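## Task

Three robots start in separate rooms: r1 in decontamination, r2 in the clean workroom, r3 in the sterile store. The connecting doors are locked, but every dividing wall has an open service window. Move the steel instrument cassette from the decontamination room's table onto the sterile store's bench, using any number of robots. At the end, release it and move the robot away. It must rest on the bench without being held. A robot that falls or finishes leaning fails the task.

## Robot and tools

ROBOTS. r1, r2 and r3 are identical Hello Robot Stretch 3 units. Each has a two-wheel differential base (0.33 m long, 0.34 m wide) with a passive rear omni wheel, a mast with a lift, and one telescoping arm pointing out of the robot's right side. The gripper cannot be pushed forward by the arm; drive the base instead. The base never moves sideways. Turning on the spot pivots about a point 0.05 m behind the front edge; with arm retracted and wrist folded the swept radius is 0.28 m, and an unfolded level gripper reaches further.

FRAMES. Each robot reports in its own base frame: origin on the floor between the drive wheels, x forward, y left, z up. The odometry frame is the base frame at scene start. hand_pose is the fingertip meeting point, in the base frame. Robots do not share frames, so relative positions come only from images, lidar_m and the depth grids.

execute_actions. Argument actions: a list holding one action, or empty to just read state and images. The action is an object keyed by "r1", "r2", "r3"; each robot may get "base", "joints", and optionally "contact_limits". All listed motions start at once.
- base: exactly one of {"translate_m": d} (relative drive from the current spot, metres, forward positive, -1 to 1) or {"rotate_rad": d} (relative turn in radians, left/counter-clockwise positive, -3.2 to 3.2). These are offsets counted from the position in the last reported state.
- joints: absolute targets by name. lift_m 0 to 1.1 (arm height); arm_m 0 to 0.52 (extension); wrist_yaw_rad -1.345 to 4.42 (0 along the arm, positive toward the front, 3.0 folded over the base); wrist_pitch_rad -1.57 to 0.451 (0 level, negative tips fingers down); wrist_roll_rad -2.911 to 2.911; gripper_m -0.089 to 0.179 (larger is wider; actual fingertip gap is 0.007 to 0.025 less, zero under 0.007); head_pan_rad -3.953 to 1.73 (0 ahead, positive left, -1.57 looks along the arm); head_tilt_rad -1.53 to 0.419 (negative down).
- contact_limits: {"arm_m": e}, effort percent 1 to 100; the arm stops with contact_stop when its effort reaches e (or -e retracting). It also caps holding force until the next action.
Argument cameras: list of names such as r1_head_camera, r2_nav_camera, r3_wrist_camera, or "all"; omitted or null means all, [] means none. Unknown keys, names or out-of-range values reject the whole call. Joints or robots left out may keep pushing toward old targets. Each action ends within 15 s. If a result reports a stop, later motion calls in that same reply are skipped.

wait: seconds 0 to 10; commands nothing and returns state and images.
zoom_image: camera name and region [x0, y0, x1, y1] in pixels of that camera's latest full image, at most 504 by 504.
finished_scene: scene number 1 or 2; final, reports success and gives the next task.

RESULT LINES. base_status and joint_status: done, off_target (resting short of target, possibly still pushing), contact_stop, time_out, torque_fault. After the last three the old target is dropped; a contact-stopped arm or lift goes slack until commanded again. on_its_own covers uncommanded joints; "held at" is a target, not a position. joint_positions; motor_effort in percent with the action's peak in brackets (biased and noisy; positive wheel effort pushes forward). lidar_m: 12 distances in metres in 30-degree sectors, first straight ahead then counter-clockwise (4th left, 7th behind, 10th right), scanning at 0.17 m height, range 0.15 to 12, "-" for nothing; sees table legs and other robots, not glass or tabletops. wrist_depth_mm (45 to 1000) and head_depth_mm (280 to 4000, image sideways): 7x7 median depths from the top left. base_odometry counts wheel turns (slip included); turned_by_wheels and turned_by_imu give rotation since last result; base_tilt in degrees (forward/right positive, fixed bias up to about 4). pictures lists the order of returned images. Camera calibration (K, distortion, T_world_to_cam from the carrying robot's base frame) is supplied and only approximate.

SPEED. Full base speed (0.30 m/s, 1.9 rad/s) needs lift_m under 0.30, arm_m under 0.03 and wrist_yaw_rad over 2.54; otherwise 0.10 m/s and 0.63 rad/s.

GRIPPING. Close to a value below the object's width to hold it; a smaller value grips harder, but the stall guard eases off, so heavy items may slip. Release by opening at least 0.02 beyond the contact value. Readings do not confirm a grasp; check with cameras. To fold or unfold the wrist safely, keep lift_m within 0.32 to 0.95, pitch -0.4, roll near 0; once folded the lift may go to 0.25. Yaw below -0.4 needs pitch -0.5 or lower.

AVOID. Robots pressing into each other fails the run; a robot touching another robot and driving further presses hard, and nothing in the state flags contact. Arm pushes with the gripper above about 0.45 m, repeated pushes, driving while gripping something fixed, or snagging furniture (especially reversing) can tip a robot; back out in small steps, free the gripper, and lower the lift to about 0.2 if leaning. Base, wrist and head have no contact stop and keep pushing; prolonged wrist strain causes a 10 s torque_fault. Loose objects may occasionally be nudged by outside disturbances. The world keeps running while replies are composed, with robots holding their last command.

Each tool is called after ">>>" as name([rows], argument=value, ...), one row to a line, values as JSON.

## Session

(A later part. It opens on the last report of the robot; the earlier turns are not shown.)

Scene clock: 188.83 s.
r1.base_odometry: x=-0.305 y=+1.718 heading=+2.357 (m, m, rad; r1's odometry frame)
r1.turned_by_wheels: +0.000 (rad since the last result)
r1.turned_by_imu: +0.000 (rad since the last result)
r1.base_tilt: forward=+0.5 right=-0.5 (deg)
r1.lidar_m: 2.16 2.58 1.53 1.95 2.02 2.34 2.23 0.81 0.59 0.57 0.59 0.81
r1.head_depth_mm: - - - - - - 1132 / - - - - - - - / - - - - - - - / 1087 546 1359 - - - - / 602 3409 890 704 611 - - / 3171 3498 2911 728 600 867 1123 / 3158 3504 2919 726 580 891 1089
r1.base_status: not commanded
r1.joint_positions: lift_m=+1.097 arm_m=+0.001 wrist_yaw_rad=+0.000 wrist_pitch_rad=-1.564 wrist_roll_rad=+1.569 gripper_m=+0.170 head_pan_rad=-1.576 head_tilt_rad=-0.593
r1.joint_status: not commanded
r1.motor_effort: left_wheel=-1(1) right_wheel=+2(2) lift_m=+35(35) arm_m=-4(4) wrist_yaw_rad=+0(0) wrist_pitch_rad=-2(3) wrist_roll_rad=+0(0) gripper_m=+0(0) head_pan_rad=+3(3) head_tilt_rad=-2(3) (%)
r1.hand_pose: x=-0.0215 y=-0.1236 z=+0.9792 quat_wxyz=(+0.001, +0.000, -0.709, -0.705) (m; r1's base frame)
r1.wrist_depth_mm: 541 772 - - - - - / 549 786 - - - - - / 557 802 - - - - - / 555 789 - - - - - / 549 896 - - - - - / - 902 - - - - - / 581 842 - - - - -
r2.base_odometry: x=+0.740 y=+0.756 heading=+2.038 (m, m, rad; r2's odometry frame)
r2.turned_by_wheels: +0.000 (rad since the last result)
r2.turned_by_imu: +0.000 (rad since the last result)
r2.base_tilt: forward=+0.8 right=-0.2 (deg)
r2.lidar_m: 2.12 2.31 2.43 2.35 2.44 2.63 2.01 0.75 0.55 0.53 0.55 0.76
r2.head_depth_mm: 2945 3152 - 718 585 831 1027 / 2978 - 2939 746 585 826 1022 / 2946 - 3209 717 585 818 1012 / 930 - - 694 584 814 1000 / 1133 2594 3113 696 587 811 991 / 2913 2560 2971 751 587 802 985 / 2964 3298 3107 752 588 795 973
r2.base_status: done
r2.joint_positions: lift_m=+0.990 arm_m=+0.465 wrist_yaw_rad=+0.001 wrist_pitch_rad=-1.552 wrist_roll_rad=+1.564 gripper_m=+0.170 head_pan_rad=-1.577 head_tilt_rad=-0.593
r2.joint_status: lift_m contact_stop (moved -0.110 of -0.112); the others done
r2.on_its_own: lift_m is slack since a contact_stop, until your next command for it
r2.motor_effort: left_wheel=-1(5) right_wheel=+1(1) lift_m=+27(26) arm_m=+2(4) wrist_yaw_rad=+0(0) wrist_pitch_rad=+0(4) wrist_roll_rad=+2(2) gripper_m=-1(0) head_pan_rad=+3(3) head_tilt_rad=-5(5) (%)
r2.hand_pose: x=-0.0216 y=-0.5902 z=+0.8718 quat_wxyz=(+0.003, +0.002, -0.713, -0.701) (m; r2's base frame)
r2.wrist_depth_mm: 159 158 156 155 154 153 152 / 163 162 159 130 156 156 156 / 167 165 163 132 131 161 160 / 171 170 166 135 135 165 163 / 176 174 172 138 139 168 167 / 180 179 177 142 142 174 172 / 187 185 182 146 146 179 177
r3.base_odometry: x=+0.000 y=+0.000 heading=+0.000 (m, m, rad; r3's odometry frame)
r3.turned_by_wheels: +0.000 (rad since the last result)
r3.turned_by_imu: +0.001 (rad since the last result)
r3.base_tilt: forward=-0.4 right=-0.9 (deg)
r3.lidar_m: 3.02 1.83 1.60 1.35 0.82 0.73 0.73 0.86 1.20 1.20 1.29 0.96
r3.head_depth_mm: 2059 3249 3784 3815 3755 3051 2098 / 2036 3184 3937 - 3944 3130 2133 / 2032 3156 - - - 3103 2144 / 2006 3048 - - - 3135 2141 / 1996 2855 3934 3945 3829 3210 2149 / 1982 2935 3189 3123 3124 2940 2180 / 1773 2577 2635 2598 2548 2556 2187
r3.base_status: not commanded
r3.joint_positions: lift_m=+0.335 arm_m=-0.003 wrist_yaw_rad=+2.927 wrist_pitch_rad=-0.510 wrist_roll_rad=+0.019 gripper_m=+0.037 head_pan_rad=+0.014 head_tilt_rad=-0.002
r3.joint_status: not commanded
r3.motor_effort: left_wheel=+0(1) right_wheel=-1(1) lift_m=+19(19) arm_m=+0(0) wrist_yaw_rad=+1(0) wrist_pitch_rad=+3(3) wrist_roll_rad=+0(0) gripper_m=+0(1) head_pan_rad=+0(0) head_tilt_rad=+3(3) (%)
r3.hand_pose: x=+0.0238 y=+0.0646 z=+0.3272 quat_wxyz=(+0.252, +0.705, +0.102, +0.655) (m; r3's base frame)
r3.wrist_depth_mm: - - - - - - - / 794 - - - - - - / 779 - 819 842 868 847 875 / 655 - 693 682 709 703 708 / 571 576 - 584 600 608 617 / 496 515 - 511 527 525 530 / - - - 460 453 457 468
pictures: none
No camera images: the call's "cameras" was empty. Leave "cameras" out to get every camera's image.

>>> execute_actions([
  {"r2":{"joints":{"gripper_m":-0.02,"lift_m":0.997}}},
], cameras=[])

>>> execute_actions([
  {"r2":{"joints":{"lift_m":1.1}}},
], cameras=[])

>>> execute_actions([
  {"r2":{"joints":{"arm_m":0}}},
], cameras=[])

>>> execute_actions([
  {"r2":{"base":{"rotate_rad":1.55}}},
], cameras=[])

>>> execute_actions([
  {"r2":{"base":{"translate_m":0.9}}},
], cameras=[])

>>> execute_actions([
  {"r2":{"base":{"translate_m":0.9}}},
], cameras=[])

>>> execute_actions([
  {"r2":{"base":{"rotate_rad":1.55}}},
], cameras=[])

>>> execute_actions([
  {"r2":{"joints":{"arm_m":0.52}}},
], cameras=["r2_head_camera","r2_wrist_camera"])

Scene clock: 197.80 s.
r1.base_odometry: x=-0.305 y=+1.718 heading=+2.357 (m, m, rad; r1's odometry frame)
r1.turned_by_wheels: +0.000 (rad since the last result)
r1.turned_by_imu: +0.000 (rad since the last result)
r1.base_tilt: forward=+0.4 right=-0.5 (deg)
r1.lidar_m: 2.15 2.58 1.53 1.94 2.00 2.33 2.23 0.81 0.59 0.57 0.59 0.81
r1.head_depth_mm: - - - - - - 1132 / - - - - - - - / - - - - - - - / 519 556 891 - - - - / 547 3399 2845 705 612 - - / 3124 3520 2949 728 600 866 1125 / 3179 3521 2922 725 582 890 1091
r1.base_status: not commanded
r1.joint_positions: lift_m=+1.097 arm_m=+0.001 wrist_yaw_rad=+0.000 wrist_pitch_rad=-1.564 wrist_roll_rad=+1.569 gripper_m=+0.170 head_pan_rad=-1.576 head_tilt_rad=-0.593
r1.joint_status: not commanded
r1.motor_effort: left_wheel=-1(1) right_wheel=+2(2) lift_m=+35(34) arm_m=-3(4) wrist_yaw_rad=+0(0) wrist_pitch_rad=-2(3) wrist_roll_rad=+0(0) gripper_m=+0(0) head_pan_rad=+2(3) head_tilt_rad=-3(3) (%)
r1.hand_pose: x=-0.0215 y=-0.1236 z=+0.9792 quat_wxyz=(+0.001, +0.000, -0.709, -0.705) (m; r1's base frame)
r1.wrist_depth_mm: 543 769 - - - - - / 546 799 - - - - - / 554 793 - - - - - / 564 823 - - - - - / 548 883 - - - - - / - 892 - - - - - / 584 850 - - - - -
r2.base_odometry: x=+0.740 y=+0.756 heading=+2.039 (m, m, rad; r2's odometry frame)
r2.turned_by_wheels: +0.000 (rad since the last result)
r2.turned_by_imu: +0.000 (rad since the last result)
r2.base_tilt: forward=+0.7 right=+0.0 (deg)
r2.lidar_m: 2.12 2.32 2.44 2.34 2.45 2.63 2.01 0.75 0.55 0.53 0.55 0.76
r2.head_depth_mm: 2957 3133 - 721 585 835 1024 / 2961 - 2916 749 587 829 1023 / 2939 - 3001 724 586 820 1010 / 927 - 2886 691 588 817 1004 / 1138 2576 3095 693 590 813 993 / 2942 2623 2971 757 591 803 985 / 2921 3221 3164 757 590 795 974
r2.base_status: not commanded
r2.joint_positions: lift_m=+0.998 arm_m=+0.465 wrist_yaw_rad=+0.001 wrist_pitch_rad=-1.553 wrist_roll_rad=+1.565 gripper_m=-0.018 head_pan_rad=-1.577 head_tilt_rad=-0.593
r2.joint_status: all done
r2.motor_effort: left_wheel=+0(2) right_wheel=+0(1) lift_m=+5(30) arm_m=+2(2) wrist_yaw_rad=-1(1) wrist_pitch_rad=+0(1) wrist_roll_rad=+2(2) gripper_m=-41(100) head_pan_rad=+3(2) head_tilt_rad=-4(4) (%)
r2.hand_pose: x=-0.0216 y=-0.5899 z=+0.8800 quat_wxyz=(+0.003, +0.002, -0.713, -0.701) (m; r2's base frame)
r2.wrist_depth_mm: 170 169 168 167 165 163 163 / 175 173 171 139 168 168 167 / 179 178 175 141 143 173 170 / 184 182 179 144 147 176 175 / 189 188 166 148 149 181 179 / 194 192 152 152 154 185 184 / 200 198 196 157 190 190 187
r3.base_odometry: x=+0.000 y=+0.000 heading=+0.000 (m, m, rad; r3's odometry frame)
r3.turned_by_wheels: +0.000 (rad since the last result)
r3.turned_by_imu: +0.001 (rad since the last result)
r3.base_tilt: forward=-0.4 right=-0.7 (deg)
r3.lidar_m: 3.03 1.84 1.61 1.35 0.82 0.73 0.73 0.86 1.20 1.20 1.30 0.96
r3.head_depth_mm: 2056 3264 3715 3787 3810 3056 2087 / 2025 3177 3898 3977 3969 3097 2120 / 2006 3174 - - - 3150 2130 / 1986 3126 - - - 3183 2146 / 1985 2813 3912 3944 3824 3226 2166 / 1964 2935 3148 3091 3031 2918 2180 / 1788 2578 2600 2573 2586 2541 2208
r3.base_status: not commanded
r3.joint_positions: lift_m=+0.335 arm_m=-0.003 wrist_yaw_rad=+2.927 wrist_pitch_rad=-0.510 wrist_roll_rad=+0.019 gripper_m=+0.037 head_pan_rad=+0.014 head_tilt_rad=-0.002
r3.joint_status: not commanded
r3.motor_effort: left_wheel=+0(0) right_wheel=-1(1) lift_m=+19(19) arm_m=+0(0) wrist_yaw_rad=+0(1) wrist_pitch_rad=+3(3) wrist_roll_rad=+0(0) gripper_m=-1(0) head_pan_rad=+0(0) head_tilt_rad=+3(2) (%)
r3.hand_pose: x=+0.0238 y=+0.0646 z=+0.3272 quat_wxyz=(+0.252, +0.705, +0.102, +0.655) (m; r3's base frame)
r3.wrist_depth_mm: - - - - - - - / 783 - - - - - - / 756 - 816 813 837 867 877 / 662 - 690 686 701 716 714 / 571 570 - 588 598 590 617 / 498 509 - 512 530 527 528 / - - - 455 460 466 462
pictures: none
No camera images: the call's "cameras" was empty. Leave "cameras" out to get every camera's image.

Scene clock: 200.03 s.
r1.base_odometry: x=-0.305 y=+1.718 heading=+2.357 (m, m, rad; r1's odometry frame)
r1.turned_by_wheels: +0.000 (rad since the last result)
r1.turned_by_imu: +0.000 (rad since the last result)
r1.base_tilt: forward=+0.4 right=-0.5 (deg)
r1.lidar_m: 2.16 2.59 1.53 1.94 2.02 2.34 2.23 0.81 0.59 0.57 0.59 0.80
r1.head_depth_mm: - - - - - - 1131 / - - - - - - - / - - - - - - - / 490 1237 1357 - - - - / 3237 3473 2816 730 610 - - / 3154 3546 2937 729 599 869 1123 / 3173 3513 2910 724 581 889 1091
r1.base_status: not commanded
r1.joint_positions: lift_m=+1.097 arm_m=+0.001 wrist_yaw_rad=+0.000 wrist_pitch_rad=-1.564 wrist_roll_rad=+1.569 gripper_m=+0.170 head_pan_rad=-1.576 head_tilt_rad=-0.593
r1.joint_status: not commanded
r1.motor_effort: left_wheel=-2(1) right_wheel=+2(2) lift_m=+35(34) arm_m=-4(4) wrist_yaw_rad=+0(0) wrist_pitch_rad=-3(3) wrist_roll_rad=+0(0) gripper_m=+0(0) head_pan_rad=+3(3) head_tilt_rad=-3(3) (%)
r1.hand_pose: x=-0.0215 y=-0.1236 z=+0.9792 quat_wxyz=(+0.001, +0.000, -0.709, -0.705) (m; r1's base frame)
r1.wrist_depth_mm: 538 784 - - - - - / 539 803 - - - - - / 554 822 - - - - - / 553 807 - - - - - / 547 880 - - - - - / - 920 - - - - - / 591 846 - - - - -
r2.base_odometry: x=+0.740 y=+0.756 heading=+2.039 (m, m, rad; r2's odometry frame)
r2.turned_by_wheels: +0.000 (rad since the last result)
r2.turned_by_imu: +0.000 (rad since the last result)
r2.base_tilt: forward=+0.8 right=+0.1 (deg)
r2.lidar_m: 2.00 2.32 2.43 2.35 2.44 2.63 2.02 0.74 0.55 0.53 0.55 0.76
r2.head_depth_mm: 3040 3214 2929 745 582 831 1030 / 3015 2843 3102 747 584 823 1018 / - 2818 3115 693 585 822 1013 / - - 1387 694 586 814 1001 / 1136 2882 2952 693 586 809 992 / 2919 2618 2965 724 588 802 985 / 2920 3220 3101 755 588 796 973
r2.base_status: not commanded
r2.joint_positions: lift_m=+1.100 arm_m=+0.465 wrist_yaw_rad=+0.001 wrist_pitch_rad=-1.544 wrist_roll_rad=+1.567 gripper_m=-0.006 head_pan_rad=-1.577 head_tilt_rad=-0.593
r2.joint_status: all done
r2.on_its_own: gripper_m is held at -0.005, not at your -0.020, by its stall guard, which is still easing
r2.motor_effort: left_wheel=-1(2) right_wheel=+0(2) lift_m=+35(41) arm_m=+2(2) wrist_yaw_rad=+0(1) wrist_pitch_rad=-5(9) wrist_roll_rad=+2(2) gripper_m=-6(41) head_pan_rad=+3(3) head_tilt_rad=-4(5) (%)
r2.hand_pose: x=-0.0216 y=-0.5922 z=+0.9816 quat_wxyz=(+0.002, +0.001, -0.716, -0.698) (m; r2's base frame)
r2.wrist_depth_mm: - 263 262 260 255 254 254 / - 270 266 129 259 260 260 / - 278 274 130 131 269 266 / - 283 280 135 135 274 - / - 292 142 138 138 282 - / - 300 144 143 142 287 - / - 309 303 148 295 299 -
r3.base_odometry: x=+0.000 y=+0.000 heading=+0.000 (m, m, rad; r3's odometry frame)
r3.turned_by_wheels: +0.000 (rad since the last result)
r3.turned_by_imu: +0.000 (rad since the last result)
r3.base_tilt: forward=-0.6 right=-0.7 (deg)
r3.lidar_m: 3.04 1.83 1.61 1.36 0.82 0.73 0.73 0.87 1.20 1.20 1.29 0.97
r3.head_depth_mm: 2069 3303 3766 3845 3858 3021 2097 / 2046 3218 3939 3929 3956 3084 2132 / 2036 3166 - - - 3164 2148 / 2035 3092 - - - 3192 2154 / 2000 2852 3886 3955 3834 3231 2166 / 1979 2933 3199 3097 3106 2875 2186 / 1784 2613 2609 2602 2546 2528 2207
r3.base_status: not commanded
r3.joint_positions: lift_m=+0.335 arm_m=-0.003 wrist_yaw_rad=+2.927 wrist_pitch_rad=-0.510 wrist_roll_rad=+0.019 gripper_m=+0.037 head_pan_rad=+0.014 head_tilt_rad=-0.002
r3.joint_status: not commanded
r3.motor_effort: left_wheel=+0(0) right_wheel=-1(0) lift_m=+19(19) arm_m=+0(0) wrist_yaw_rad=+0(1) wrist_pitch_rad=+4(3) wrist_roll_rad=+0(0) gripper_m=+0(1) head_pan_rad=+0(0) head_tilt_rad=+3(3) (%)
r3.hand_pose: x=+0.0238 y=+0.0646 z=+0.3272 quat_wxyz=(+0.252, +0.705, +0.102, +0.655) (m; r3's base frame)
r3.wrist_depth_mm: - - - - - - - / 772 - - - - - - / 749 - 813 834 848 843 884 / 658 - 667 699 704 702 725 / 570 578 - 581 591 605 619 / 496 514 - 519 522 527 528 / - - - 454 454 464 471
pictures: none
No camera images: the call's "cameras" was empty. Leave "cameras" out to get every camera's image.

Scene clock: 204.63 s.
r1.base_odometry: x=-0.305 y=+1.718 heading=+2.357 (m, m, rad; r1's odometry frame)
r1.turned_by_wheels: +0.000 (rad since the last result)
r1.turned_by_imu: +0.000 (rad since the last result)
r1.base_tilt: forward=+0.4 right=-0.5 (deg)
r1.lidar_m: 2.16 2.58 1.53 1.94 2.01 2.33 2.23 0.81 0.59 0.57 0.59 0.81
r1.head_depth_mm: - - - - - - 1129 / - - - - - - - / - - - - - - - / 1120 1218 1403 - - - - / 3242 3460 2944 730 610 - - / 3157 3488 2958 729 600 868 1127 / 3160 3507 2900 725 581 891 1086
r1.base_status: not commanded
r1.joint_positions: lift_m=+1.097 arm_m=+0.001 wrist_yaw_rad=+0.000 wrist_pitch_rad=-1.564 wrist_roll_rad=+1.569 gripper_m=+0.170 head_pan_rad=-1.576 head_tilt_rad=-0.593
r1.joint_status: not commanded
r1.motor_effort: left_wheel=-1(1) right_wheel=+2(2) lift_m=+35(34) arm_m=-4(4) wrist_yaw_rad=+0(0) wrist_pitch_rad=-3(3) wrist_roll_rad=+0(0) gripper_m=+0(1) head_pan_rad=+2(3) head_tilt_rad=-3(3) (%)
r1.hand_pose: x=-0.0215 y=-0.1236 z=+0.9792 quat_wxyz=(+0.001, +0.000, -0.709, -0.705) (m; r1's base frame)
r1.wrist_depth_mm: 547 777 - - - - - / 541 775 - - - - - / 551 822 - - - - - / 545 801 - - - - - / 549 907 - - - - - / - 914 - - - - - / 593 821 - - - - -
r2.base_odometry: x=+0.740 y=+0.756 heading=+2.039 (m, m, rad; r2's odometry frame)
r2.turned_by_wheels: +0.000 (rad since the last result)
r2.turned_by_imu: +0.000 (rad since the last result)
r2.base_tilt: forward=+0.9 right=+0.0 (deg)
r2.lidar_m: 2.00 2.32 2.43 2.34 2.44 2.64 2.01 0.74 0.55 0.53 0.55 0.76
r2.head_depth_mm: - - - - - - 1029 / - - - - - - - / - - - - - - - / - 2478 2952 749 606 - - / 1135 2540 2938 752 606 - - / 2956 2599 2998 753 587 799 987 / 2886 3187 3117 754 589 796 973
r2.base_status: not commanded
r2.joint_positions: lift_m=+1.100 arm_m=+0.000 wrist_yaw_rad=+0.001 wrist_pitch_rad=-1.544 wrist_roll_rad=+1.567 gripper_m=+0.016 head_pan_rad=-1.577 head_tilt_rad=-0.593
r2.joint_status: all done
r2.on_its_own: gripper_m is held at +0.015, not at your -0.020, by its stall guard, which is still easing
r2.motor_effort: left_wheel=-1(0) right_wheel=+0(0) lift_m=+34(34) arm_m=-3(3) wrist_yaw_rad=+0(0) wrist_pitch_rad=-5(5) wrist_roll_rad=+2(1) gripper_m=-23(29) head_pan_rad=+2(3) head_tilt_rad=-4(5) (%)
r2.hand_pose: x=-0.0216 y=-0.1277 z=+0.9816 quat_wxyz=(+0.002, +0.001, -0.716, -0.698) (m; r2's base frame)
r2.wrist_depth_mm: 302 690 - - - - - / 301 688 - 129 - - - / 300 685 975 131 131 - - / 301 704 973 136 135 - - / 304 706 142 139 139 - - / 309 685 146 144 144 - - / 314 794 - 149 - - -
r3.base_odometry: x=+0.000 y=+0.000 heading=+0.000 (m, m, rad; r3's odometry frame)
r3.turned_by_wheels: +0.000 (rad since the last result)
r3.turned_by_imu: +0.001 (rad since the last result)
r3.base_tilt: forward=-0.5 right=-0.8 (deg)
r3.lidar_m: 3.01 1.84 1.61 1.36 0.82 0.73 0.73 0.87 1.20 1.21 1.29 0.97
r3.head_depth_mm: 2065 3287 3821 3828 3814 3059 2097 / 2038 3200 3966 3893 3933 3104 2122 / 2017 3178 - - - 3147 2130 / 2003 3089 - - - 3153 2151 / 2003 2869 3954 3890 3796 3156 2157 / 1991 2938 3183 3094 3063 2924 2186 / 1788 2568 2654 2589 2569 2520 2224
r3.base_status: not commanded
r3.joint_positions: lift_m=+0.335 arm_m=-0.003 wrist_yaw_rad=+2.927 wrist_pitch_rad=-0.510 wrist_roll_rad=+0.019 gripper_m=+0.037 head_pan_rad=+0.014 head_tilt_rad=-0.002
r3.joint_status: not commanded
r3.motor_effort: left_wheel=-1(0) right_wheel=-1(1) lift_m=+19(19) arm_m=+0(0) wrist_yaw_rad=+0(1) wrist_pitch_rad=+3(4) wrist_roll_rad=+0(0) gripper_m=+0(1) head_pan_rad=+1(0) head_tilt_rad=+3(3) (%)
r3.hand_pose: x=+0.0238 y=+0.0646 z=+0.3272 quat_wxyz=(+0.252, +0.705, +0.102, +0.655) (m; r3's base frame)
r3.wrist_depth_mm: - - - - - - - / 777 - - - - - - / 751 - 813 833 846 857 869 / 656 - 671 693 688 723 747 / 569 567 - 589 596 599 609 / 494 515 - 512 523 521 533 / - - - 453 461 466 476
pictures: none
No camera images: the call's "cameras" was empty. Leave "cameras" out to get every camera's image.

Scene clock: 208.03 s.
r1.base_odometry: x=-0.305 y=+1.718 heading=+2.357 (m, m, rad; r1's odometry frame)
r1.turned_by_wheels: +0.000 (rad since the last result)
r1.turned_by_imu: +0.000 (rad since the last result)
r1.base_tilt: forward=+0.4 right=-0.5 (deg)
r1.lidar_m: 2.15 2.58 1.53 1.94 2.01 2.33 2.23 0.81 0.59 0.57 0.59 0.80
r1.head_depth_mm: - - - - - - 1132 / - - - - - - - / - - - - - - - / 3305 3533 3270 - - - - / 3139 3419 1203 730 611 - - / 3158 3501 2926 728 600 867 1126 / 3191 3468 2924 725 581 891 1085
r1.base_status: not commanded
r1.joint_positions: lift_m=+1.097 arm_m=+0.001 wrist_yaw_rad=+0.000 wrist_pitch_rad=-1.564 wrist_roll_rad=+1.569 gripper_m=+0.170 head_pan_rad=-1.576 head_tilt_rad=-0.593
r1.joint_status: not commanded
r1.motor_effort: left_wheel=-1(1) right_wheel=+2(2) lift_m=+35(35) arm_m=-4(4) wrist_yaw_rad=+1(0) wrist_pitch_rad=-3(3) wrist_roll_rad=+0(0) gripper_m=+0(0) head_pan_rad=+2(3) head_tilt_rad=-3(3) (%)
r1.hand_pose: x=-0.0215 y=-0.1236 z=+0.9792 quat_wxyz=(+0.001, +0.000, -0.709, -0.705) (m; r1's base frame)
r1.wrist_depth_mm: 545 790 - - - - - / 548 785 - - - - - / 555 825 - - - - - / 563 807 - - - - - / 551 900 - - - - - / - 919 - - - - - / 585 850 - - - - -
r2.base_odometry: x=+0.740 y=+0.756 heading=-2.695 (m, m, rad; r2's odometry frame)
r2.turned_by_wheels: +1.550 (rad since the last result)
r2.turned_by_imu: +1.574 (rad since the last result)
r2.base_tilt: forward=+0.7 right=+0.2 (deg)
r2.lidar_m: 2.35 2.43 2.64 2.07 0.75 0.55 0.53 0.55 0.75 1.95 2.31 2.43
r2.head_depth_mm: - - - - - - 1220 / - - - - - - - / - - - - - - - / - 2136 2303 2247 1807 - - / 1876 2081 2298 2265 1812 - - / 1874 2061 2298 2257 1766 1441 1232 / 1843 2055 2282 2248 1773 1443 1228
r2.base_status: done
r2.joint_positions: lift_m=+1.100 arm_m=+0.000 wrist_yaw_rad=+0.001 wrist_pitch_rad=-1.544 wrist_roll_rad=+1.567 gripper_m=+0.022 head_pan_rad=-1.577 head_tilt_rad=-0.593
r2.joint_status: not commanded
r2.on_its_own: gripper_m is held at +0.021, not at your -0.020, by its stall guard, which is not easing now
r2.motor_effort: left_wheel=-2(7) right_wheel=+1(3) lift_m=+34(34) arm_m=-3(3) wrist_yaw_rad=+0(1) wrist_pitch_rad=-5(5) wrist_roll_rad=+2(1) gripper_m=-21(22) head_pan_rad=+3(3) head_tilt_rad=-5(5) (%)
r2.hand_pose: x=-0.0216 y=-0.1277 z=+0.9816 quat_wxyz=(+0.002, +0.001, -0.716, -0.698) (m; r2's base frame)
r2.wrist_depth_mm: - - - - - - - / - - - 129 - - - / - - - 131 131 - - / - - - 135 136 - - / - - 143 140 140 - - / - - 145 145 143 - - / - - - 150 - - -
r3.base_odometry: x=+0.000 y=+0.000 heading=+0.000 (m, m, rad; r3's odometry frame)
r3.turned_by_wheels: +0.000 (rad since the last result)
r3.turned_by_imu: +0.000 (rad since the last result)
r3.base_tilt: forward=-0.5 right=-0.7 (deg)
r3.lidar_m: 3.05 1.83 1.61 1.36 0.82 0.73 0.73 0.87 1.20 1.20 1.29 0.96
r3.head_depth_mm: 2067 3217 3866 3831 3843 3019 2106 / 2050 3207 3921 3952 3963 3131 2109 / 2034 3079 - - - 3154 2138 / 1997 3124 - - - 3180 2138 / 1983 2847 3983 3978 3850 3215 2163 / 1971 2923 3140 3103 3086 2901 2202 / 1779 2577 2610 2605 2560 2542 2214
r3.base_status: not commanded
r3.joint_positions: lift_m=+0.335 arm_m=-0.003 wrist_yaw_rad=+2.927 wrist_pitch_rad=-0.510 wrist_roll_rad=+0.019 gripper_m=+0.037 head_pan_rad=+0.014 head_tilt_rad=-0.002
r3.joint_status: not commanded
r3.motor_effort: left_wheel=+0(1) right_wheel=-1(1) lift_m=+19(19) arm_m=+0(0) wrist_yaw_rad=+0(1) wrist_pitch_rad=+4(4) wrist_roll_rad=+0(0) gripper_m=+0(1) head_pan_rad=+0(0) head_tilt_rad=+3(2) (%)
r3.hand_pose: x=+0.0238 y=+0.0646 z=+0.3272 quat_wxyz=(+0.252, +0.705, +0.102, +0.655) (m; r3's base frame)
r3.wrist_depth_mm: - - - - - - - / 776 - - - - - - / 759 - 819 829 835 872 863 / 662 - 680 701 694 704 719 / 564 563 - 581 601 613 618 / 501 516 - 510 517 524 523 / - - - 457 455 466 466
pictures: none
No camera images: the call's "cameras" was empty. Leave "cameras" out to get every camera's image.

Scene clock: 218.70 s.
r1.base_odometry: x=-0.305 y=+1.718 heading=+2.357 (m, m, rad; r1's odometry frame)
r1.turned_by_wheels: +0.000 (rad since the last result)
r1.turned_by_imu: +0.001 (rad since the last result)
r1.base_tilt: forward=+0.4 right=-0.5 (deg)
r1.lidar_m: 2.15 2.57 1.53 1.94 2.02 2.34 2.23 0.81 0.59 0.57 0.59 0.81
r1.head_depth_mm: - - - - - - 1131 / - - - - - - - / - - - - - - - / 3305 3561 3311 - - - - / 3212 3424 2806 732 612 - - / 3180 3450 2951 727 598 869 1127 / 3143 3516 2918 724 581 892 1089
r1.base_status: not commanded
r1.joint_positions: lift_m=+1.097 arm_m=+0.001 wrist_yaw_rad=+0.000 wrist_pitch_rad=-1.564 wrist_roll_rad=+1.569 gripper_m=+0.170 head_pan_rad=-1.576 head_tilt_rad=-0.593
r1.joint_status: not commanded
r1.motor_effort: left_wheel=-1(1) right_wheel=+2(2) lift_m=+34(34) arm_m=-3(4) wrist_yaw_rad=+0(0) wrist_pitch_rad=-3(2) wrist_roll_rad=+0(1) gripper_m=+0(0) head_pan_rad=+3(3) head_tilt_rad=-2(3) (%)
r1.hand_pose: x=-0.0215 y=-0.1236 z=+0.9792 quat_wxyz=(+0.001, +0.000, -0.709, -0.705) (m; r1's base frame)
r1.wrist_depth_mm: 548 758 - - - - - / 550 781 - - - - - / 560 789 - - - - - / 561 806 - - - - - / 557 906 - - - - - / - 907 - - - - - / 590 847 - - - - -
r2.base_odometry: x=-0.071 y=+0.367 heading=-2.695 (m, m, rad; r2's odometry frame)
r2.turned_by_wheels: +0.000 (rad since the last result)
r2.turned_by_imu: +0.000 (rad since the last result)
r2.base_tilt: forward=+0.9 right=+0.1 (deg)
r2.lidar_m: 1.44 1.50 2.04 2.55 2.04 1.49 1.44 1.48 2.01 2.22 2.02 1.49
r2.head_depth_mm: - - - - - - 1225 / - - - - - - - / - - - - - - - / - 2134 2285 2258 1820 - - / 1867 2065 2310 2267 1820 - - / 1868 2069 2296 2218 1770 1444 1229 / 1848 2043 2269 2255 1762 1440 1235
r2.base_status: done
r2.joint_positions: lift_m=+1.100 arm_m=+0.000 wrist_yaw_rad=+0.001 wrist_pitch_rad=-1.544 wrist_roll_rad=+1.567 gripper_m=+0.022 head_pan_rad=-1.577 head_tilt_rad=-0.593
r2.joint_status: not commanded
r2.on_its_own: gripper_m is held at +0.021, not at your -0.020, by its stall guard, which is not easing now
r2.motor_effort: left_wheel=-2(4) right_wheel=+0(6) lift_m=+34(34) arm_m=-3(3) wrist_yaw_rad=+0(0) wrist_pitch_rad=-5(5) wrist_roll_rad=+1(1) gripper_m=-20(21) head_pan_rad=+2(3) head_tilt_rad=-5(4) (%)
r2.hand_pose: x=-0.0216 y=-0.1277 z=+0.9816 quat_wxyz=(+0.002, +0.001, -0.716, -0.698) (m; r2's base frame)
r2.wrist_depth_mm: - - - - - - - / - - - 129 - - - / - - - 132 132 - - / - - - 135 136 - - / - - 143 140 140 - - / - - 145 145 144 - - / - - - 151 - - -
r3.base_odometry: x=+0.000 y=+0.000 heading=+0.000 (m, m, rad; r3's odometry frame)
r3.turned_by_wheels: +0.000 (rad since the last result)
r3.turned_by_imu: +0.001 (rad since the last result)
r3.base_tilt: forward=-0.5 right=-0.8 (deg)
r3.lidar_m: 3.03 1.84 1.61 1.36 0.82 0.73 0.73 0.86 1.20 1.20 1.29 0.97
r3.head_depth_mm: 2076 3256 3734 3809 3886 3021 2077 / 2035 3188 3913 3953 3903 3087 2123 / 2051 3158 - - - 3115 2143 / 2013 3100 - - - 3181 2166 / 1990 2867 3965 3853 3843 3236 2167 / 1978 2916 3156 3086 3047 2926 2196 / 1794 2561 2646 2606 2552 2520 2210
r3.base_status: not commanded
r3.joint_positions: lift_m=+0.335 arm_m=-0.003 wrist_yaw_rad=+2.927 wrist_pitch_rad=-0.510 wrist_roll_rad=+0.019 gripper_m=+0.037 head_pan_rad=+0.014 head_tilt_rad=-0.002
r3.joint_status: not commanded
r3.motor_effort: left_wheel=+0(0) right_wheel=-1(1) lift_m=+19(19) arm_m=+0(0) wrist_yaw_rad=+1(1) wrist_pitch_rad=+4(3) wrist_roll_rad=+0(0) gripper_m=-1(1) head_pan_rad=+0(0) head_tilt_rad=+3(2) (%)
r3.hand_pose: x=+0.0238 y=+0.0646 z=+0.3272 quat_wxyz=(+0.252, +0.705, +0.102, +0.655) (m; r3's base frame)
r3.wrist_depth_mm: - - - - - - - / 773 - - - - - - / 743 - 815 841 854 857 883 / 653 - 680 695 705 712 723 / 566 569 - 587 595 620 606 / 502 515 - 514 518 527 528 / - - - 455 453 459 473
pictures: none
No camera images: the call's "cameras" was empty. Leave "cameras" out to get every camera's image.

Scene clock: 229.37 s.
r1.base_odometry: x=-0.305 y=+1.718 heading=+2.357 (m, m, rad; r1's odometry frame)
r1.turned_by_wheels: +0.000 (rad since the last result)
r1.turned_by_imu: +0.001 (rad since the last result)
r1.base_tilt: forward=+0.3 right=-0.5 (deg)
r1.lidar_m: 2.15 2.58 1.53 1.95 2.02 2.34 2.23 0.81 0.59 0.57 0.59 0.80
r1.head_depth_mm: - - - - - - 1133 / - - - - - - - / - - - - - - - / 2859 3536 2955 - - - - / 3268 3518 2958 731 610 - - / 3141 3506 2951 727 600 868 1127 / 3197 3499 2926 726 581 888 1091
r1.base_status: not commanded
r1.joint_positions: lift_m=+1.097 arm_m=+0.001 wrist_yaw_rad=+0.000 wrist_pitch_rad=-1.564 wrist_roll_rad=+1.569 gripper_m=+0.170 head_pan_rad=-1.576 head_tilt_rad=-0.593
r1.joint_status: not commanded
r1.motor_effort: left_wheel=-1(1) right_wheel=+2(2) lift_m=+35(34) arm_m=-4(4) wrist_yaw_rad=+0(0) wrist_pitch_rad=-3(2) wrist_roll_rad=+0(1) gripper_m=+0(0) head_pan_rad=+3(3) head_tilt_rad=-3(3) (%)
r1.hand_pose: x=-0.0215 y=-0.1236 z=+0.9792 quat_wxyz=(+0.001, +0.000, -0.709, -0.705) (m; r1's base frame)
r1.wrist_depth_mm: 538 777 - - - - - / 548 795 - - - - - / 544 793 - - - - - / 557 820 - - - - - / 553 890 - - - - - / - 911 - - - - - / 587 857 - - - - -
r2.base_odometry: x=-0.883 y=-0.022 heading=-2.695 (m, m, rad; r2's odometry frame)
r2.turned_by_wheels: +0.000 (rad since the last result)
r2.turned_by_imu: +0.000 (rad since the last result)
r2.base_tilt: forward=+0.9 right=+0.1 (deg)
r2.lidar_m: 0.53 0.55 0.76 2.07 2.64 2.43 2.34 2.43 2.30 1.98 0.76 0.55
r2.head_depth_mm: - - - - - - 1221 / - - - - - - - / - - - - - - - / - 2127 2288 2240 1809 - - / 1854 2054 2298 2255 1808 - - / 1858 2049 2302 2259 1768 1443 1228 / 1807 1899 1786 1738 1655 1447 1233
r2.base_status: done
r2.joint_positions: lift_m=+1.100 arm_m=+0.000 wrist_yaw_rad=+0.001 wrist_pitch_rad=-1.544 wrist_roll_rad=+1.567 gripper_m=+0.022 head_pan_rad=-1.577 head_tilt_rad=-0.593
r2.joint_status: not commanded
r2.on_its_own: gripper_m is held at +0.021, not at your -0.020, by its stall guard, which is not easing now
r2.motor_effort: left_wheel=-1(4) right_wheel=+0(3) lift_m=+34(34) arm_m=-3(3) wrist_yaw_rad=-1(1) wrist_pitch_rad=-5(5) wrist_roll_rad=+1(1) gripper_m=-21(21) head_pan_rad=+3(3) head_tilt_rad=-5(5) (%)
r2.hand_pose: x=-0.0216 y=-0.1277 z=+0.9816 quat_wxyz=(+0.002, +0.001, -0.716, -0.698) (m; r2's base frame)
r2.wrist_depth_mm: - - - - - - - / - - - 129 - - - / - - - 132 132 - - / - - - 136 136 - - / - - 143 140 140 - - / - - 146 144 143 - - / - 985 900 149 911 - -
r3.base_odometry: x=+0.000 y=+0.000 heading=+0.000 (m, m, rad; r3's odometry frame)
r3.turned_by_wheels: +0.000 (rad since the last result)
r3.turned_by_imu: +0.001 (rad since the last result)
r3.base_tilt: forward=-0.5 right=-0.8 (deg)
r3.lidar_m: 3.04 1.83 1.60 1.36 0.82 0.73 0.73 0.87 1.20 1.20 1.29 0.96
r3.head_depth_mm: 2073 3249 3810 3812 3806 3038 2085 / 2040 3170 3920 - - 3104 2110 / 2028 3173 - - - 3228 2145 / 1995 3096 - - - 3153 2179 / 2008 2851 3962 3889 3809 3244 2170 / 1967 2936 3158 3113 3070 2928 2185 / 1773 2541 2614 2576 2572 2553 2202
r3.base_status: not commanded
r3.joint_positions: lift_m=+0.335 arm_m=-0.003 wrist_yaw_rad=+2.927 wrist_pitch_rad=-0.510 wrist_roll_rad=+0.019 gripper_m=+0.037 head_pan_rad=+0.014 head_tilt_rad=-0.002
r3.joint_status: not commanded
r3.motor_effort: left_wheel=+0(0) right_wheel=-1(1) lift_m=+18(19) arm_m=+0(0) wrist_yaw_rad=+1(1) wrist_pitch_rad=+4(3) wrist_roll_rad=+0(0) gripper_m=-1(1) head_pan_rad=+0(0) head_tilt_rad=+2(2) (%)
r3.hand_pose: x=+0.0238 y=+0.0646 z=+0.3272 quat_wxyz=(+0.252, +0.705, +0.102, +0.655) (m; r3's base frame)
r3.wrist_depth_mm: - - - - - - - / 787 - - - - - - / 761 - 835 851 837 884 880 / 639 - 674 681 704 701 729 / 569 565 - 584 592 592 604 / 493 507 - 516 520 531 536 / - - - 455 460 458 469
pictures: none
No camera images: the call's "cameras" was empty. Leave "cameras" out to get every camera's image.

Scene clock: 232.77 s.
r1.base_odometry: x=-0.305 y=+1.718 heading=+2.357 (m, m, rad; r1's odometry frame)
r1.turned_by_wheels: +0.000 (rad since the last result)
r1.turned_by_imu: +0.000 (rad since the last result)
r1.base_tilt: forward=+0.4 right=-0.5 (deg)
r1.lidar_m: 2.15 2.58 1.53 1.94 2.01 2.33 2.24 0.81 0.59 0.57 0.59 0.80
r1.head_depth_mm: - - - - - - 1135 / - - - - - - - / - - - - - - - / 3302 3529 3056 - - - - / 3258 3502 2966 731 611 - - / 3196 3482 2964 728 599 870 1125 / 3146 3535 2936 725 582 891 1086
r1.base_status: not commanded
r1.joint_positions: lift_m=+1.097 arm_m=+0.001 wrist_yaw_rad=+0.000 wrist_pitch_rad=-1.564 wrist_roll_rad=+1.569 gripper_m=+0.170 head_pan_rad=-1.576 head_tilt_rad=-0.593
r1.joint_status: not commanded
r1.motor_effort: left_wheel=-1(1) right_wheel=+2(2) lift_m=+35(34) arm_m=-3(4) wrist_yaw_rad=+0(0) wrist_pitch_rad=-2(3) wrist_roll_rad=+0(0) gripper_m=+1(1) head_pan_rad=+2(2) head_tilt_rad=-3(3) (%)
r1.hand_pose: x=-0.0215 y=-0.1236 z=+0.9792 quat_wxyz=(+0.001, +0.000, -0.709, -0.705) (m; r1's base frame)
r1.wrist_depth_mm: 535 767 - - - - - / 544 788 - - - - - / 558 818 - - - - - / 558 796 - - - - - / 548 922 - - - - - / - 903 - - - - - / 593 859 - - - - -
r2.base_odometry: x=-0.883 y=-0.022 heading=-1.145 (m, m, rad; r2's odometry frame)
r2.turned_by_wheels: +1.550 (rad since the last result)
r2.turned_by_imu: +1.574 (rad since the last result)
r2.base_tilt: forward=+0.7 right=+0.0 (deg)
r2.lidar_m: 1.99 2.65 2.43 2.34 2.42 2.31 2.20 0.77 0.56 0.54 0.55 0.75
r2.head_depth_mm: - - - - - - 1056 / - - - - - - - / - - - - - - - / - 3328 3192 752 606 - - / 2936 2910 3104 754 605 - - / 2928 2878 3094 752 587 802 986 / 2882 3063 3121 755 588 798 972
r2.base_status: done
r2.joint_positions: lift_m=+1.100 arm_m=+0.000 wrist_yaw_rad=+0.001 wrist_pitch_rad=-1.544 wrist_roll_rad=+1.567 gripper_m=+0.022 head_pan_rad=-1.577 head_tilt_rad=-0.593
r2.joint_status: not commanded
r2.on_its_own: gripper_m is held at +0.021, not at your -0.020, by its stall guard, which is not easing now
r2.motor_effort: left_wheel=-2(6) right_wheel=+1(4) lift_m=+34(34) arm_m=-3(3) wrist_yaw_rad=-1(1) wrist_pitch_rad=-5(5) wrist_roll_rad=+1(1) gripper_m=-21(21) head_pan_rad=+3(3) head_tilt_rad=-4(5) (%)
r2.hand_pose: x=-0.0216 y=-0.1277 z=+0.9816 quat_wxyz=(+0.002, +0.001, -0.716, -0.698) (m; r2's base frame)
r2.wrist_depth_mm: 492 700 - - - - - / 316 706 - 129 - - - / 303 707 963 131 131 - - / 310 703 975 136 137 - - / 310 701 143 140 140 - - / 312 682 146 145 144 - - / 316 774 999 150 - - -
r3.base_odometry: x=+0.000 y=+0.000 heading=+0.000 (m, m, rad; r3's odometry frame)
r3.turned_by_wheels: +0.000 (rad since the last result)
r3.turned_by_imu: +0.000 (rad since the last result)
r3.base_tilt: forward=-0.4 right=-0.8 (deg)
r3.lidar_m: 3.02 1.83 1.60 1.36 0.82 0.73 0.73 0.86 1.20 1.20 1.29 0.96
r3.head_depth_mm: 2071 3241 3842 3832 3781 3048 2074 / 2046 3218 3830 3950 - 3056 2135 / 2016 3099 - - - 3097 2131 / 2014 3109 - - - 3218 2153 / 1995 2893 3933 3896 3880 3239 2169 / 1968 2959 3168 3145 3055 2959 2178 / 1781 2562 2613 2629 2570 2555 2191
r3.base_status: not commanded
r3.joint_positions: lift_m=+0.335 arm_m=-0.003 wrist_yaw_rad=+2.927 wrist_pitch_rad=-0.510 wrist_roll_rad=+0.019 gripper_m=+0.037 head_pan_rad=+0.014 head_tilt_rad=-0.002
r3.joint_status: not commanded
r3.motor_effort: left_wheel=+0(0) right_wheel=-1(0) lift_m=+19(19) arm_m=+0(0) wrist_yaw_rad=+0(1) wrist_pitch_rad=+3(3) wrist_roll_rad=+0(0) gripper_m=-1(1) head_pan_rad=+0(0) head_tilt_rad=+3(2) (%)
r3.hand_pose: x=+0.0238 y=+0.0646 z=+0.3272 quat_wxyz=(+0.252, +0.705, +0.102, +0.655) (m; r3's base frame)
r3.wrist_depth_mm: - - - - - - - / 791 - - - - - - / 775 - 798 833 847 882 850 / 663 - 683 684 714 718 716 / 567 561 - 583 596 605 615 / 504 524 - 515 513 517 529 / - - - 459 454 465 469
pictures: none
No camera images: the call's "cameras" was empty. Leave "cameras" out to get every camera's image.

Scene clock: 237.77 s.
r1.base_odometry: x=-0.305 y=+1.718 heading=+2.357 (m, m, rad; r1's odometry frame)
r1.turned_by_wheels: +0.000 (rad since the last result)
r1.turned_by_imu: +0.000 (rad since the last result)
r1.base_tilt: forward=+0.4 right=-0.5 (deg)
r1.lidar_m: 2.15 2.58 1.53 1.94 2.01 2.33 2.24 0.81 0.59 0.57 0.59 0.81
r1.head_depth_mm: - - - - - - 1133 / - - - - - - - / - - - - - - - / 3315 3490 3015 - - - - / 3245 3505 2933 729 610 - - / 3180 3552 2945 728 600 871 1126 / 3181 3548 2933 725 581 892 1089
r1.base_status: not commanded
r1.joint_positions: lift_m=+1.097 arm_m=+0.001 wrist_yaw_rad=+0.000 wrist_pitch_rad=-1.564 wrist_roll_rad=+1.569 gripper_m=+0.170 head_pan_rad=-1.576 head_tilt_rad=-0.593
r1.joint_status: not commanded
r1.motor_effort: left_wheel=-1(1) right_wheel=+2(2) lift_m=+34(34) arm_m=-4(4) wrist_yaw_rad=+0(0) wrist_pitch_rad=-3(3) wrist_roll_rad=+0(1) gripper_m=+0(0) head_pan_rad=+3(3) head_tilt_rad=-3(3) (%)
r1.hand_pose: x=-0.0215 y=-0.1236 z=+0.9792 quat_wxyz=(+0.001, +0.000, -0.709, -0.705) (m; r1's base frame)
r1.wrist_depth_mm: 543 781 - - - - - / 557 795 - - - - - / 553 798 - - - - - / 557 816 - - - - - / 560 886 - - - - - / - 892 - - - - - / 595 857 - - - - -
r2.base_odometry: x=-0.883 y=-0.022 heading=-1.145 (m, m, rad; r2's odometry frame)
r2.turned_by_wheels: +0.000 (rad since the last result)
r2.turned_by_imu: +0.000 (rad since the last result)
r2.base_tilt: forward=+0.8 right=+0.1 (deg)
r2.lidar_m: 1.99 2.64 2.43 2.35 2.42 2.31 2.20 0.77 0.56 0.53 0.55 0.75
r2.head_depth_mm: 3099 3337 3090 746 584 854 1057 / 3035 3315 3054 745 586 841 1038 / 3030 2838 2927 748 585 834 1030 / - 3358 3106 735 587 824 1016 / 2923 2906 3148 721 587 817 999 / 2945 2873 3129 752 587 803 990 / 2903 2990 3117 756 588 794 973
r2.base_status: not commanded
r2.joint_positions: lift_m=+1.100 arm_m=+0.520 wrist_yaw_rad=+0.001 wrist_pitch_rad=-1.544 wrist_roll_rad=+1.567 gripper_m=+0.022 head_pan_rad=-1.577 head_tilt_rad=-0.593
r2.joint_status: all done
r2.on_its_own: gripper_m is held at +0.021, not at your -0.020, by its stall guard, which is not easing now
r2.motor_effort: left_wheel=-2(2) right_wheel=+1(2) lift_m=+35(34) arm_m=+3(4) wrist_yaw_rad=+0(0) wrist_pitch_rad=-5(5) wrist_roll_rad=+1(2) gripper_m=-22(20) head_pan_rad=+3(3) head_tilt_rad=-4(4) (%)
r2.hand_pose: x=-0.0216 y=-0.6470 z=+0.9816 quat_wxyz=(+0.002, +0.001, -0.716, -0.698) (m; r2's base frame)
r2.wrist_depth_mm: - 264 261 259 255 257 254 / - 270 267 129 260 261 259 / - 278 273 132 132 268 263 / - 286 276 136 136 275 271 / - 293 144 140 140 281 280 / - - 146 145 144 287 287 / - 309 301 151 295 295 292
r3.base_odometry: x=+0.000 y=+0.000 heading=+0.000 (m, m, rad; r3's odometry frame)
r3.turned_by_wheels: +0.000 (rad since the last result)
r3.turned_by_imu: +0.001 (rad since the last result)
r3.base_tilt: forward=-0.6 right=-0.7 (deg)
r3.lidar_m: 3.03 1.83 1.61 1.36 0.82 0.73 0.73 0.87 1.20 1.20 1.29 0.97
r3.head_depth_mm: 2058 3287 3787 3910 3742 3061 2099 / 2035 3169 3965 3886 3947 3147 2110 / 2037 3148 - - - 3159 2148 / 2006 3093 - - - 3151 2147 / 1996 2901 3949 3912 3874 3193 2170 / 1960 2933 3179 3096 3009 2945 2226 / 1770 2554 2625 2567 2569 2537 2208
r3.base_status: not commanded
r3.joint_positions: lift_m=+0.335 arm_m=-0.003 wrist_yaw_rad=+2.927 wrist_pitch_rad=-0.510 wrist_roll_rad=+0.019 gripper_m=+0.037 head_pan_rad=+0.014 head_tilt_rad=-0.002
r3.joint_status: not commanded
r3.motor_effort: left_wheel=+0(1) right_wheel=+0(1) lift_m=+19(19) arm_m=+0(0) wrist_yaw_rad=+0(0) wrist_pitch_rad=+3(3) wrist_roll_rad=+0(0) gripper_m=-1(1) head_pan_rad=+0(0) head_tilt_rad=+2(2) (%)
r3.hand_pose: x=+0.0238 y=+0.0646 z=+0.3272 quat_wxyz=(+0.252, +0.705, +0.102, +0.655) (m; r3's base frame)
r3.wrist_depth_mm: - - - - - - - / 785 - - - - - - / 769 - 821 826 857 871 854 / 656 - 683 693 686 699 711 / 560 563 - 584 601 609 604 / 495 507 - 509 523 526 527 / - - - 460 461 462 465
pictures: r2_head_camera (sideways: a quarter turn clockwise sets it upright), r2_wrist_camera
camera_calibration (this result's frames):
r2_head_camera: T_world_to_cam=[[0.0530661, 0.557146, -0.828718, 1.09652], [0.997228, -0.0729154, 0.0148356, -0.0287443], [-0.0521607, -0.827207, -0.55947, 0.685616], [0, 0, 0, 1]] pos_world=[0.00623859, -0.0458723, 1.29272]
r2_wrist_camera: T_world_to_cam=[[0.00743408, 0.998317, -0.0575113, 0.707908], [0.99006, 0.000729508, 0.140641, -0.0760409], [0.140447, -0.0579852, -0.988389, 1.10444], [0, 0, 0, 1]] pos_world=[-0.0850928, -0.64262, 1.14303]
Images, in order (width x height): r2_head_camera 896x504, r2_wrist_camera 644x364.

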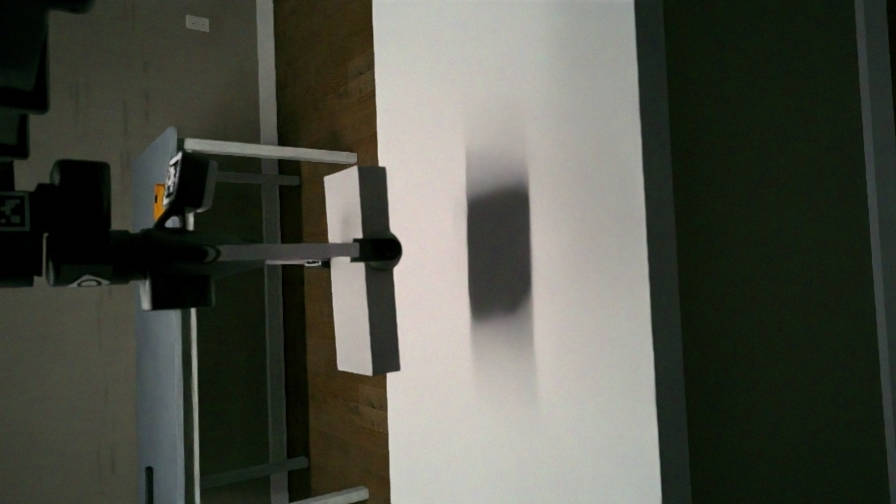

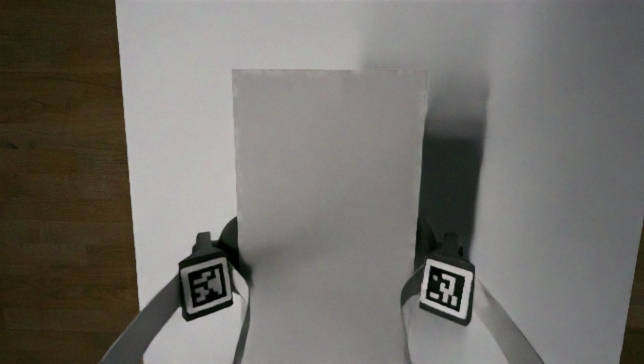

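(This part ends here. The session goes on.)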